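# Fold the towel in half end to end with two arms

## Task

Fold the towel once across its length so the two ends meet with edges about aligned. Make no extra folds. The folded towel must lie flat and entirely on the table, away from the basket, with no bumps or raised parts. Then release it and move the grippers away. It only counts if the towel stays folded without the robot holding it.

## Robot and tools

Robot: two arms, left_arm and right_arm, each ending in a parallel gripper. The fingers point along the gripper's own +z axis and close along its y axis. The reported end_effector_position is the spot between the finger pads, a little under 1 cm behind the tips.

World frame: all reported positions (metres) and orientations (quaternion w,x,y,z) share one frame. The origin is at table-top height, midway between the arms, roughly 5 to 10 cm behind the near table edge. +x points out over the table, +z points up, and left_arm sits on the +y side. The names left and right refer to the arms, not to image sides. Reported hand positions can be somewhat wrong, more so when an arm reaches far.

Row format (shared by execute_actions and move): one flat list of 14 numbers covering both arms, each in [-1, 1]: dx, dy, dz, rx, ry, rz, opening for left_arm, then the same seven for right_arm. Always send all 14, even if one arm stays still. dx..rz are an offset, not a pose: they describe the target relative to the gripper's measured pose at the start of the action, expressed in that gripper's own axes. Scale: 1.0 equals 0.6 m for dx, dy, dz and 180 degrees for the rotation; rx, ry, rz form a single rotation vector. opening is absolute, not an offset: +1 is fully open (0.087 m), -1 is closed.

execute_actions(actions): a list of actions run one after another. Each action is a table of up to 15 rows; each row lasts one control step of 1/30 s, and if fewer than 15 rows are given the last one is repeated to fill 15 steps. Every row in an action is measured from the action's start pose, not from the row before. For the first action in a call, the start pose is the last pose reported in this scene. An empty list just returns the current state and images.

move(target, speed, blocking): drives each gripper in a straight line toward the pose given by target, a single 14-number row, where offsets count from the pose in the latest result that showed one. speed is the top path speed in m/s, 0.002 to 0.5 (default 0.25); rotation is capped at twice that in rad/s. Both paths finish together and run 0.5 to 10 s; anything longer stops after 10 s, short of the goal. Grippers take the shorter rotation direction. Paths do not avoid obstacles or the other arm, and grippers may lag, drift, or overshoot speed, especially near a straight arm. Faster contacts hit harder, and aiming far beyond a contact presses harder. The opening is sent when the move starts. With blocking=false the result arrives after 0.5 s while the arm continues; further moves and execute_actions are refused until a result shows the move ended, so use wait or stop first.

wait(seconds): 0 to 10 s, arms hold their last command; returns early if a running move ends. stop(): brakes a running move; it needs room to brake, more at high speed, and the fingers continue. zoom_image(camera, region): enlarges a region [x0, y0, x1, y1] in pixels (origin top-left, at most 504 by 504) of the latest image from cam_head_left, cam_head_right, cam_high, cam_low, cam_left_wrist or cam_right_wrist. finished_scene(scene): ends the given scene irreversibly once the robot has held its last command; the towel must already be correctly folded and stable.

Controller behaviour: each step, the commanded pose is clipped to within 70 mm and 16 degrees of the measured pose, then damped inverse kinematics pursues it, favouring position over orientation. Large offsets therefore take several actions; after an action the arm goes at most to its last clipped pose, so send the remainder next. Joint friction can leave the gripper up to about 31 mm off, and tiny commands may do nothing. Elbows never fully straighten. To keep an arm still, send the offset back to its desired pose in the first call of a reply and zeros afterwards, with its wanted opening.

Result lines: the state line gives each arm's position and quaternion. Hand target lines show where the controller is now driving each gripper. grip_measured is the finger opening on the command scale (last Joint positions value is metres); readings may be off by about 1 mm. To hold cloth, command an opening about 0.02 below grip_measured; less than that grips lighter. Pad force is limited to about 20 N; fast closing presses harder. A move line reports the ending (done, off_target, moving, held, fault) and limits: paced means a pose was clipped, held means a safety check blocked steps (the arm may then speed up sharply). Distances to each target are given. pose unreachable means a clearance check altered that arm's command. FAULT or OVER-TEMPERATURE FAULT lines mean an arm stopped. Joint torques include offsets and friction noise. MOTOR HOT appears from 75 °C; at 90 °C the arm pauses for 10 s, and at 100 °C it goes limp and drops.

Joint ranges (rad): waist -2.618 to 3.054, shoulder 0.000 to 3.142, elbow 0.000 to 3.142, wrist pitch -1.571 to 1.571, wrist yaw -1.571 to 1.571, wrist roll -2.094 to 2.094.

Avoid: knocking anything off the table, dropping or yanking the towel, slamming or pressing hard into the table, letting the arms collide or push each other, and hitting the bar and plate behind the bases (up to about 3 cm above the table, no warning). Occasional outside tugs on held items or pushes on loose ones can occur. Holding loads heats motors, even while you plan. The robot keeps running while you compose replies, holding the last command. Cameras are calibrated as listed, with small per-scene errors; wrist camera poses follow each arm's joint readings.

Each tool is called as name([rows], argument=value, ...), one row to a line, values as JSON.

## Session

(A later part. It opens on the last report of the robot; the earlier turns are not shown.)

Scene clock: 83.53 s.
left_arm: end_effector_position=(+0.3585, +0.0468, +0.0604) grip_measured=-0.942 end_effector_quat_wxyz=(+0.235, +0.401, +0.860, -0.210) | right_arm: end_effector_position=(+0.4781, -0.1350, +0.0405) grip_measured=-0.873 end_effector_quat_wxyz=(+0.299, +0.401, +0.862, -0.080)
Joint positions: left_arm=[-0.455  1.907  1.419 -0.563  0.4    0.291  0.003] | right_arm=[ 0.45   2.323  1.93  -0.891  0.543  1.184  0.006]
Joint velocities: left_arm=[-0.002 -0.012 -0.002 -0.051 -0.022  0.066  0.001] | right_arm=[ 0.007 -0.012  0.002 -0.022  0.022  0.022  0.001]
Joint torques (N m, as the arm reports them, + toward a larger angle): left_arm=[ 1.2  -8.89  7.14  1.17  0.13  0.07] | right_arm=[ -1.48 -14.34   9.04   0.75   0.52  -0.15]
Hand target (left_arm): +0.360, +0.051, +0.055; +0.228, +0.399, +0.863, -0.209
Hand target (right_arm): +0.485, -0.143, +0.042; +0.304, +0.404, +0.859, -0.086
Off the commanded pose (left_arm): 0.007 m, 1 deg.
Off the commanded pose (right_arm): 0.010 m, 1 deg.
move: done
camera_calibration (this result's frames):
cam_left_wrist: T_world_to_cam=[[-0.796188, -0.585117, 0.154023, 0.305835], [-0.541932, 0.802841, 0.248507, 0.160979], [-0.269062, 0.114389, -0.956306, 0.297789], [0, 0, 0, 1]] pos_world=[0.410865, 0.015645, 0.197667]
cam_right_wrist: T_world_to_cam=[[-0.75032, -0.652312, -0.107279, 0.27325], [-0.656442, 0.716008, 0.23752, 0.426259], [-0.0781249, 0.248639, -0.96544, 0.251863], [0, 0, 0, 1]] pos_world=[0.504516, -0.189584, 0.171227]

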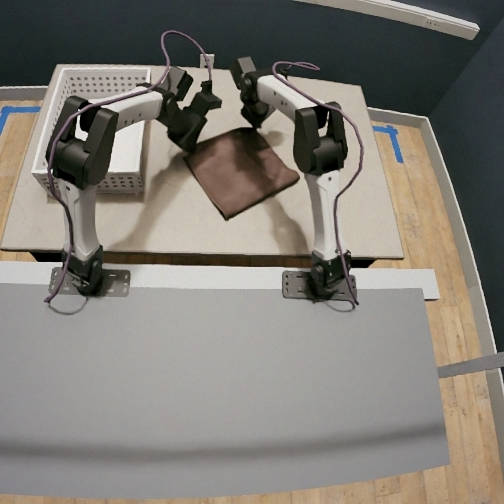

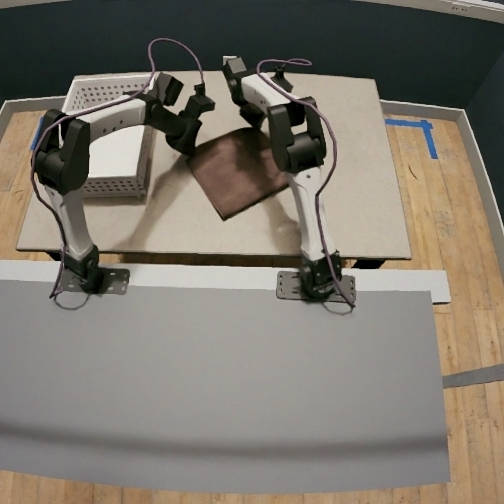

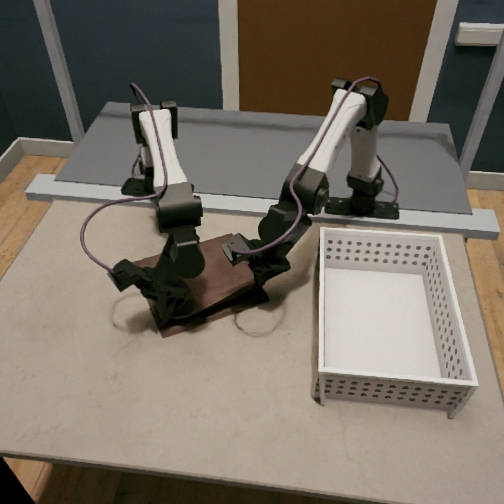

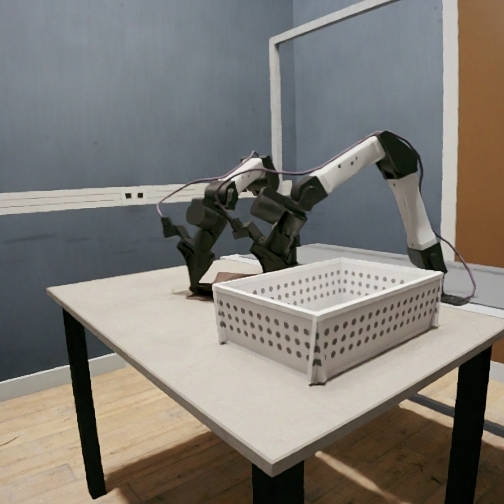

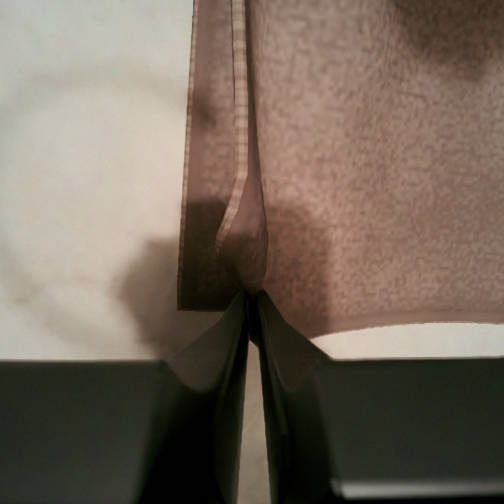

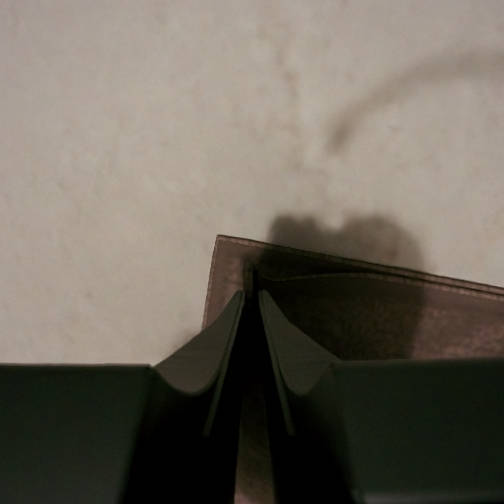

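Shift both slightly toward +w, then release.

move(target=[-0.015,0,0.022,0,0,0,-1,-0.025,-0.012,0.022,0,0,0,-1], speed=0.04)

move(target=[0,0,0,0,0,0,0.7,0,0,0,0,0,0,0.7])

move(target=[0.0,0.05,-0.25,0,0,0,0.7,-0.25,-0.05,-0.12,0,0,0,0.7], speed=0.15)

Scene clock: 84.97 s.
left_arm: end_effector_position=(+0.3637, +0.0372, +0.0549) grip_measured=-0.942 end_effector_quat_wxyz=(+0.236, +0.402, +0.858, -0.213) | right_arm: end_effector_position=(+0.4819, -0.1448, +0.0400) grip_measured=-0.873 end_effector_quat_wxyz=(+0.292, +0.398, +0.866, -0.078)
Joint positions: left_arm=[-0.468  1.943  1.442 -0.542  0.4    0.28   0.003] | right_arm=[ 0.422  2.323  1.93  -0.882  0.519  1.147  0.006]
Joint velocities: left_arm=[-0.027 -0.002 -0.027 -0.051  0.007 -0.051  0.   ] | right_arm=[-0.002 -0.017 -0.007  0.051 -0.022 -0.007  0.001]
Joint torques (N m, as the arm reports them, + toward a larger angle): left_arm=[-0.22 -9.05  8.68  1.17  0.07 -0.07] | right_arm=[ -1.58 -16.03   5.34   1.07   0.49  -0.14]
Hand target (left_arm): +0.367, +0.034, +0.055; +0.235, +0.401, +0.860, -0.210
Hand target (right_arm): +0.486, -0.154, +0.038; +0.298, +0.402, +0.862, -0.080
Off the commanded pose (left_arm): 0.004 m, 0 deg.
Off the commanded pose (right_arm): 0.011 m, 1 deg.
move: off_target (right_arm)
camera_calibration (this result's frames):
cam_left_wrist: T_world_to_cam=[[-0.798498, -0.581037, 0.15747, 0.305674], [-0.53906, 0.806565, 0.242626, 0.172048], [-0.267985, 0.108851, -0.957254, 0.294938], [0, 0, 0, 1]] pos_world=[0.415864, 0.00673565, 0.192453]
cam_right_wrist: T_world_to_cam=[[-0.745695, -0.658197, -0.103515, 0.266389], [-0.6598, 0.707841, 0.252242, 0.435813], [-0.0927532, 0.256395, -0.962112, 0.262134], [0, 0, 0, 1]] pos_world=[0.510509, -0.200359, 0.169847]

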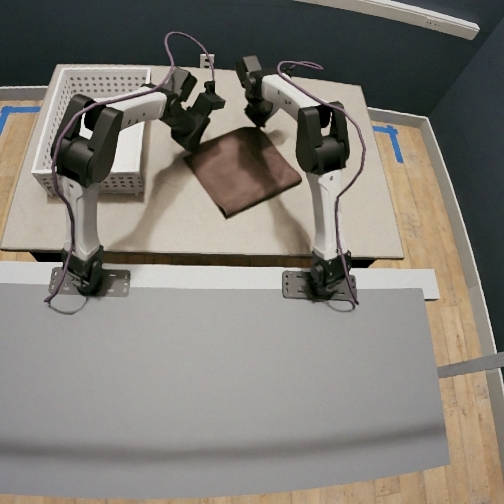

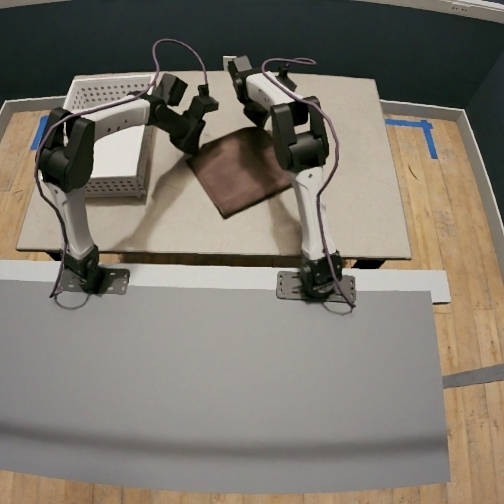

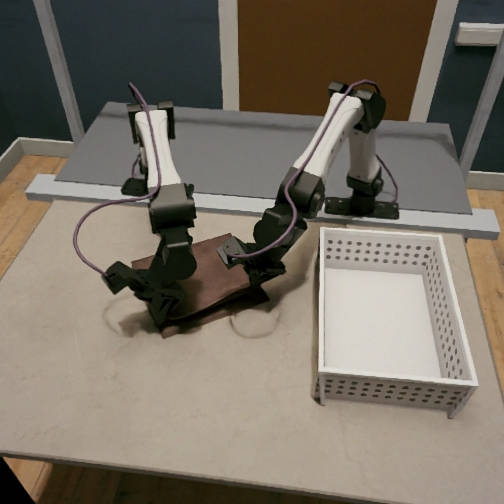

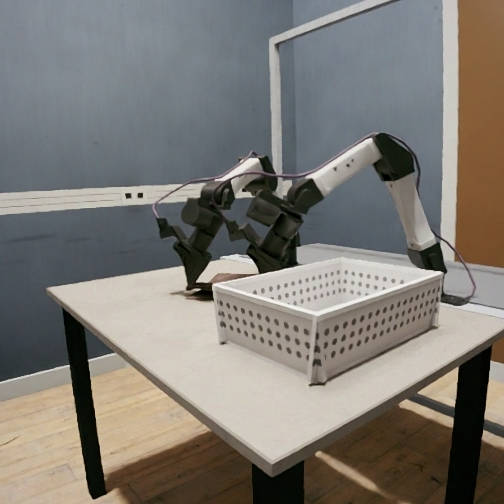

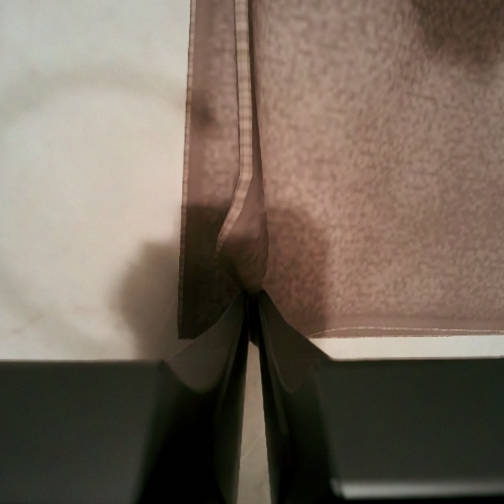

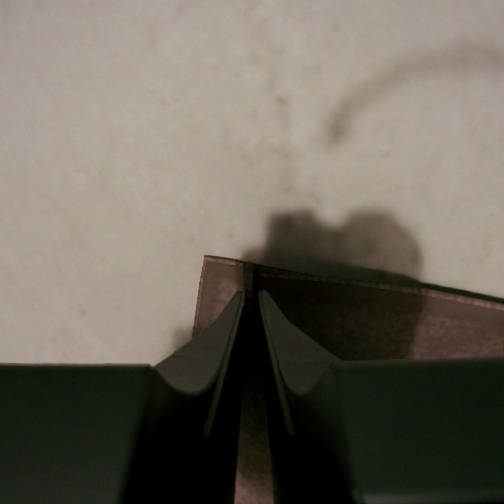

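Scene clock: 85.47 s.
left_arm: end_effector_position=(+0.3638, +0.0371, +0.0549) grip_measured=+0.700 end_effector_quat_wxyz=(+0.237, +0.402, +0.858, -0.213) | right_arm: end_effector_position=(+0.4819, -0.1447, +0.0400) grip_measured=+0.700 end_effector_quat_wxyz=(+0.291, +0.398, +0.866, -0.077)
Joint positions: left_arm=[-0.468  1.943  1.442 -0.542  0.4    0.28   0.074] | right_arm=[ 0.422  2.323  1.93  -0.882  0.519  1.147  0.074]
Joint velocities: left_arm=[-0.002 -0.002 -0.002 -0.051 -0.051  0.066 -0.001] | right_arm=[ 0.002 -0.007 -0.007 -0.066 -0.051  0.007 -0.001]
Joint torques (N m, as the arm reports them, + toward a larger angle): left_arm=[  0.29 -10.22   6.96   1.21   0.16   0.05] | right_arm=[ -0.15 -15.66   7.14   0.8    0.37  -0.03]
Hand target (left_arm): +0.364, +0.037, +0.055; +0.237, +0.402, +0.858, -0.213
Hand target (right_arm): +0.482, -0.145, +0.040; +0.292, +0.398, +0.866, -0.078
Off the commanded pose (left_arm): 0.000 m, 0 deg.
Off the commanded pose (right_arm): 0.000 m, 0 deg.
move: done
camera_calibration (this result's frames):
cam_left_wrist: T_world_to_cam=[[-0.798553, -0.581007, 0.157304, 0.305735], [-0.539139, 0.80661, 0.242301, 0.172159], [-0.267661, 0.108682, -0.957364, 0.29489], [0, 0, 0, 1]] pos_world=[0.415894, 0.00671932, 0.192509]
cam_right_wrist: T_world_to_cam=[[-0.745561, -0.658311, -0.10376, 0.266371], [-0.659907, 0.707509, 0.252892, 0.435689], [-0.0930709, 0.257018, -0.961914, 0.262295], [0, 0, 0, 1]] pos_world=[0.510522, -0.200313, 0.169762]

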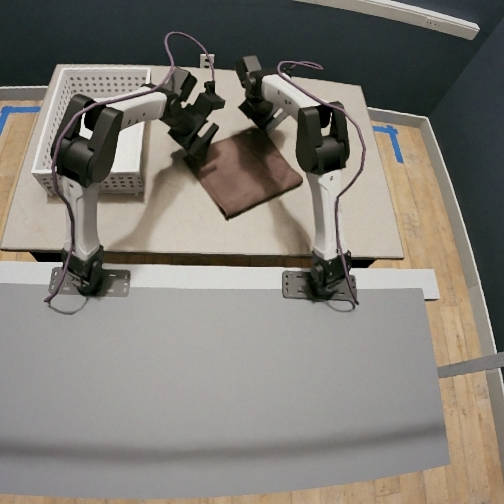

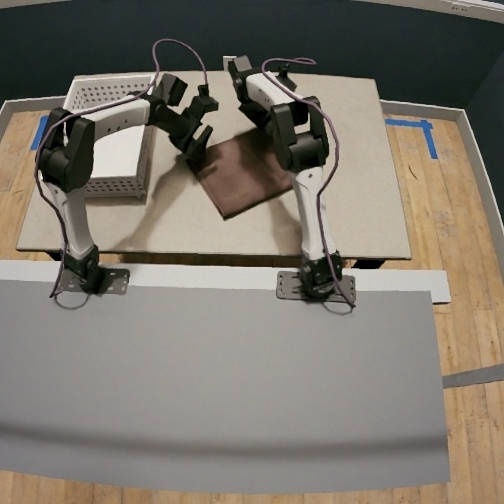

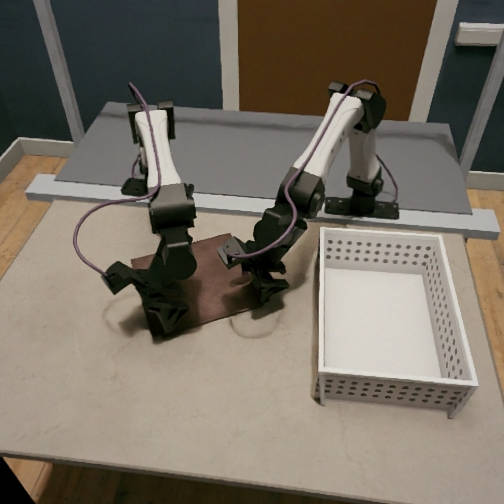

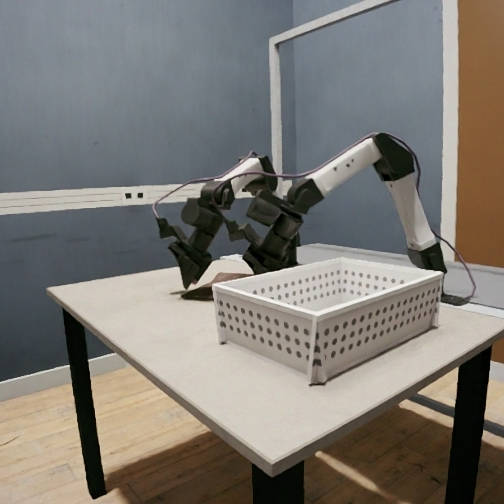

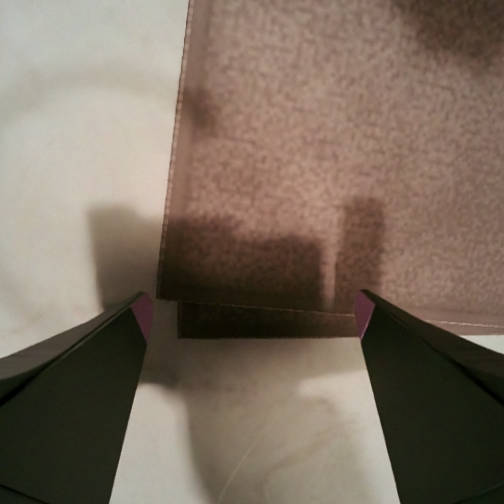

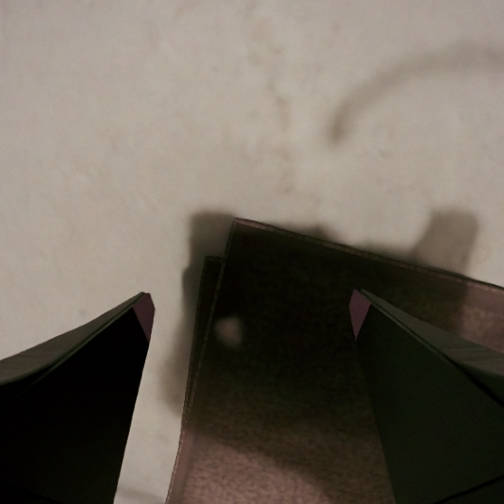

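Scene clock: 87.53 s.
left_arm: end_effector_position=(+0.3478, +0.1381, +0.1565) grip_measured=+0.700 end_effector_quat_wxyz=(+0.222, +0.400, +0.864, -0.211) | right_arm: end_effector_position=(+0.5032, -0.2328, +0.1863) grip_measured=+0.700 end_effector_quat_wxyz=(+0.299, +0.401, +0.863, -0.074)
Joint positions: left_arm=[-0.232  1.77   1.647 -1.054  0.5    0.516  0.074] | right_arm=[ 0.229  2.443  2.731 -1.449  0.457  0.945  0.074]
Joint velocities: left_arm=[ 0.002  0.002 -0.002  0.11  -0.022  0.081 -0.   ] | right_arm=[-0.007  0.017  0.027 -0.037 -0.037  0.022  0.   ]
Joint torques (N m, as the arm reports them, + toward a larger angle): left_arm=[ 0.8  -9.68  8.89  0.94  0.26  0.09] | right_arm=[ -0.66 -13.94   8.05   0.94   0.22  -0.13]
Hand target (left_arm): +0.350, +0.138, +0.169; +0.237, +0.402, +0.859, -0.211
Hand target (right_arm): +0.504, -0.235, +0.181; +0.293, +0.398, +0.866, -0.075
Off the commanded pose (left_arm): 0.013 m, 2 deg.
Off the commanded pose (right_arm): 0.006 m, 1 deg.
move: off_target (left_arm)
camera_calibration (this result's frames):
cam_left_wrist: T_world_to_cam=[[-0.792756, -0.585543, 0.169342, 0.3324], [-0.533934, 0.801103, 0.270461, 0.0520841], [-0.294027, 0.123992, -0.947721, 0.382413], [0, 0, 0, 1]] pos_world=[0.403761, 0.105494, 0.292045]
cam_right_wrist: T_world_to_cam=[[-0.746012, -0.655317, -0.118426, 0.243135], [-0.661784, 0.709728, 0.241512, 0.478674], [-0.0742162, 0.258543, -0.963145, 0.418838], [0, 0, 0, 1]] pos_world=[0.529245, -0.288686, 0.31659]

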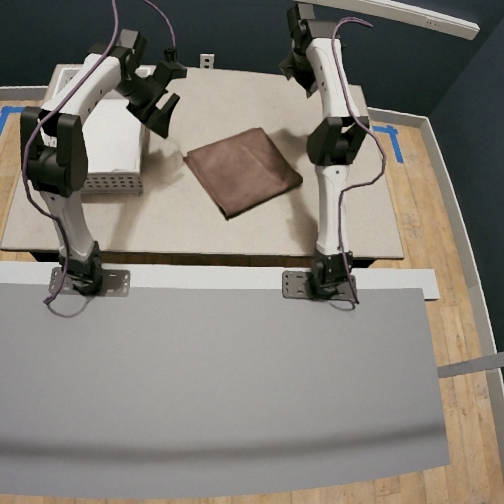

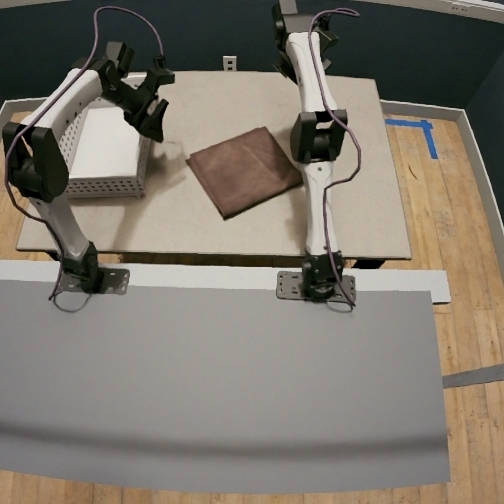

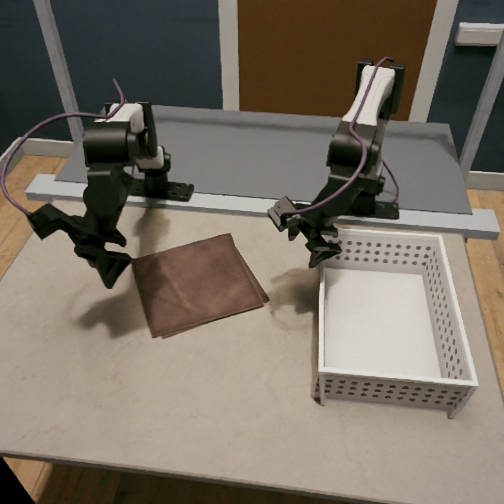

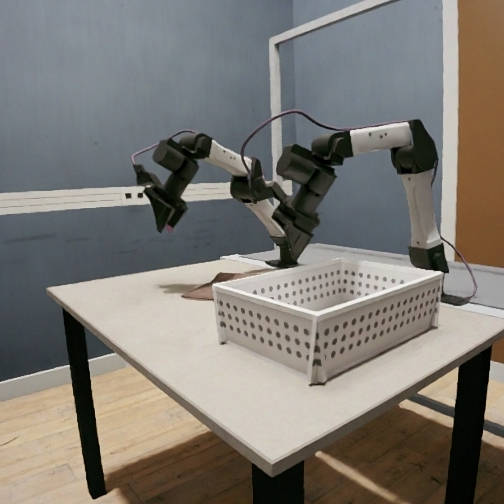

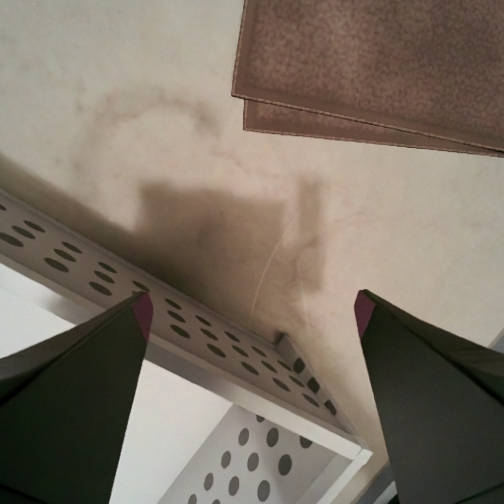

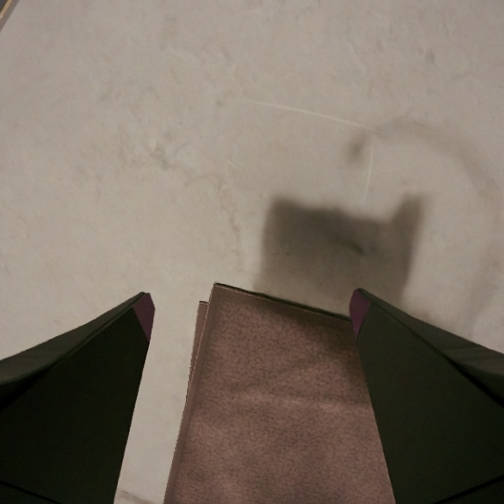

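About 2 cm skew; acceptable.

finished_scene(scene=1)

The scene is finished: the task was done.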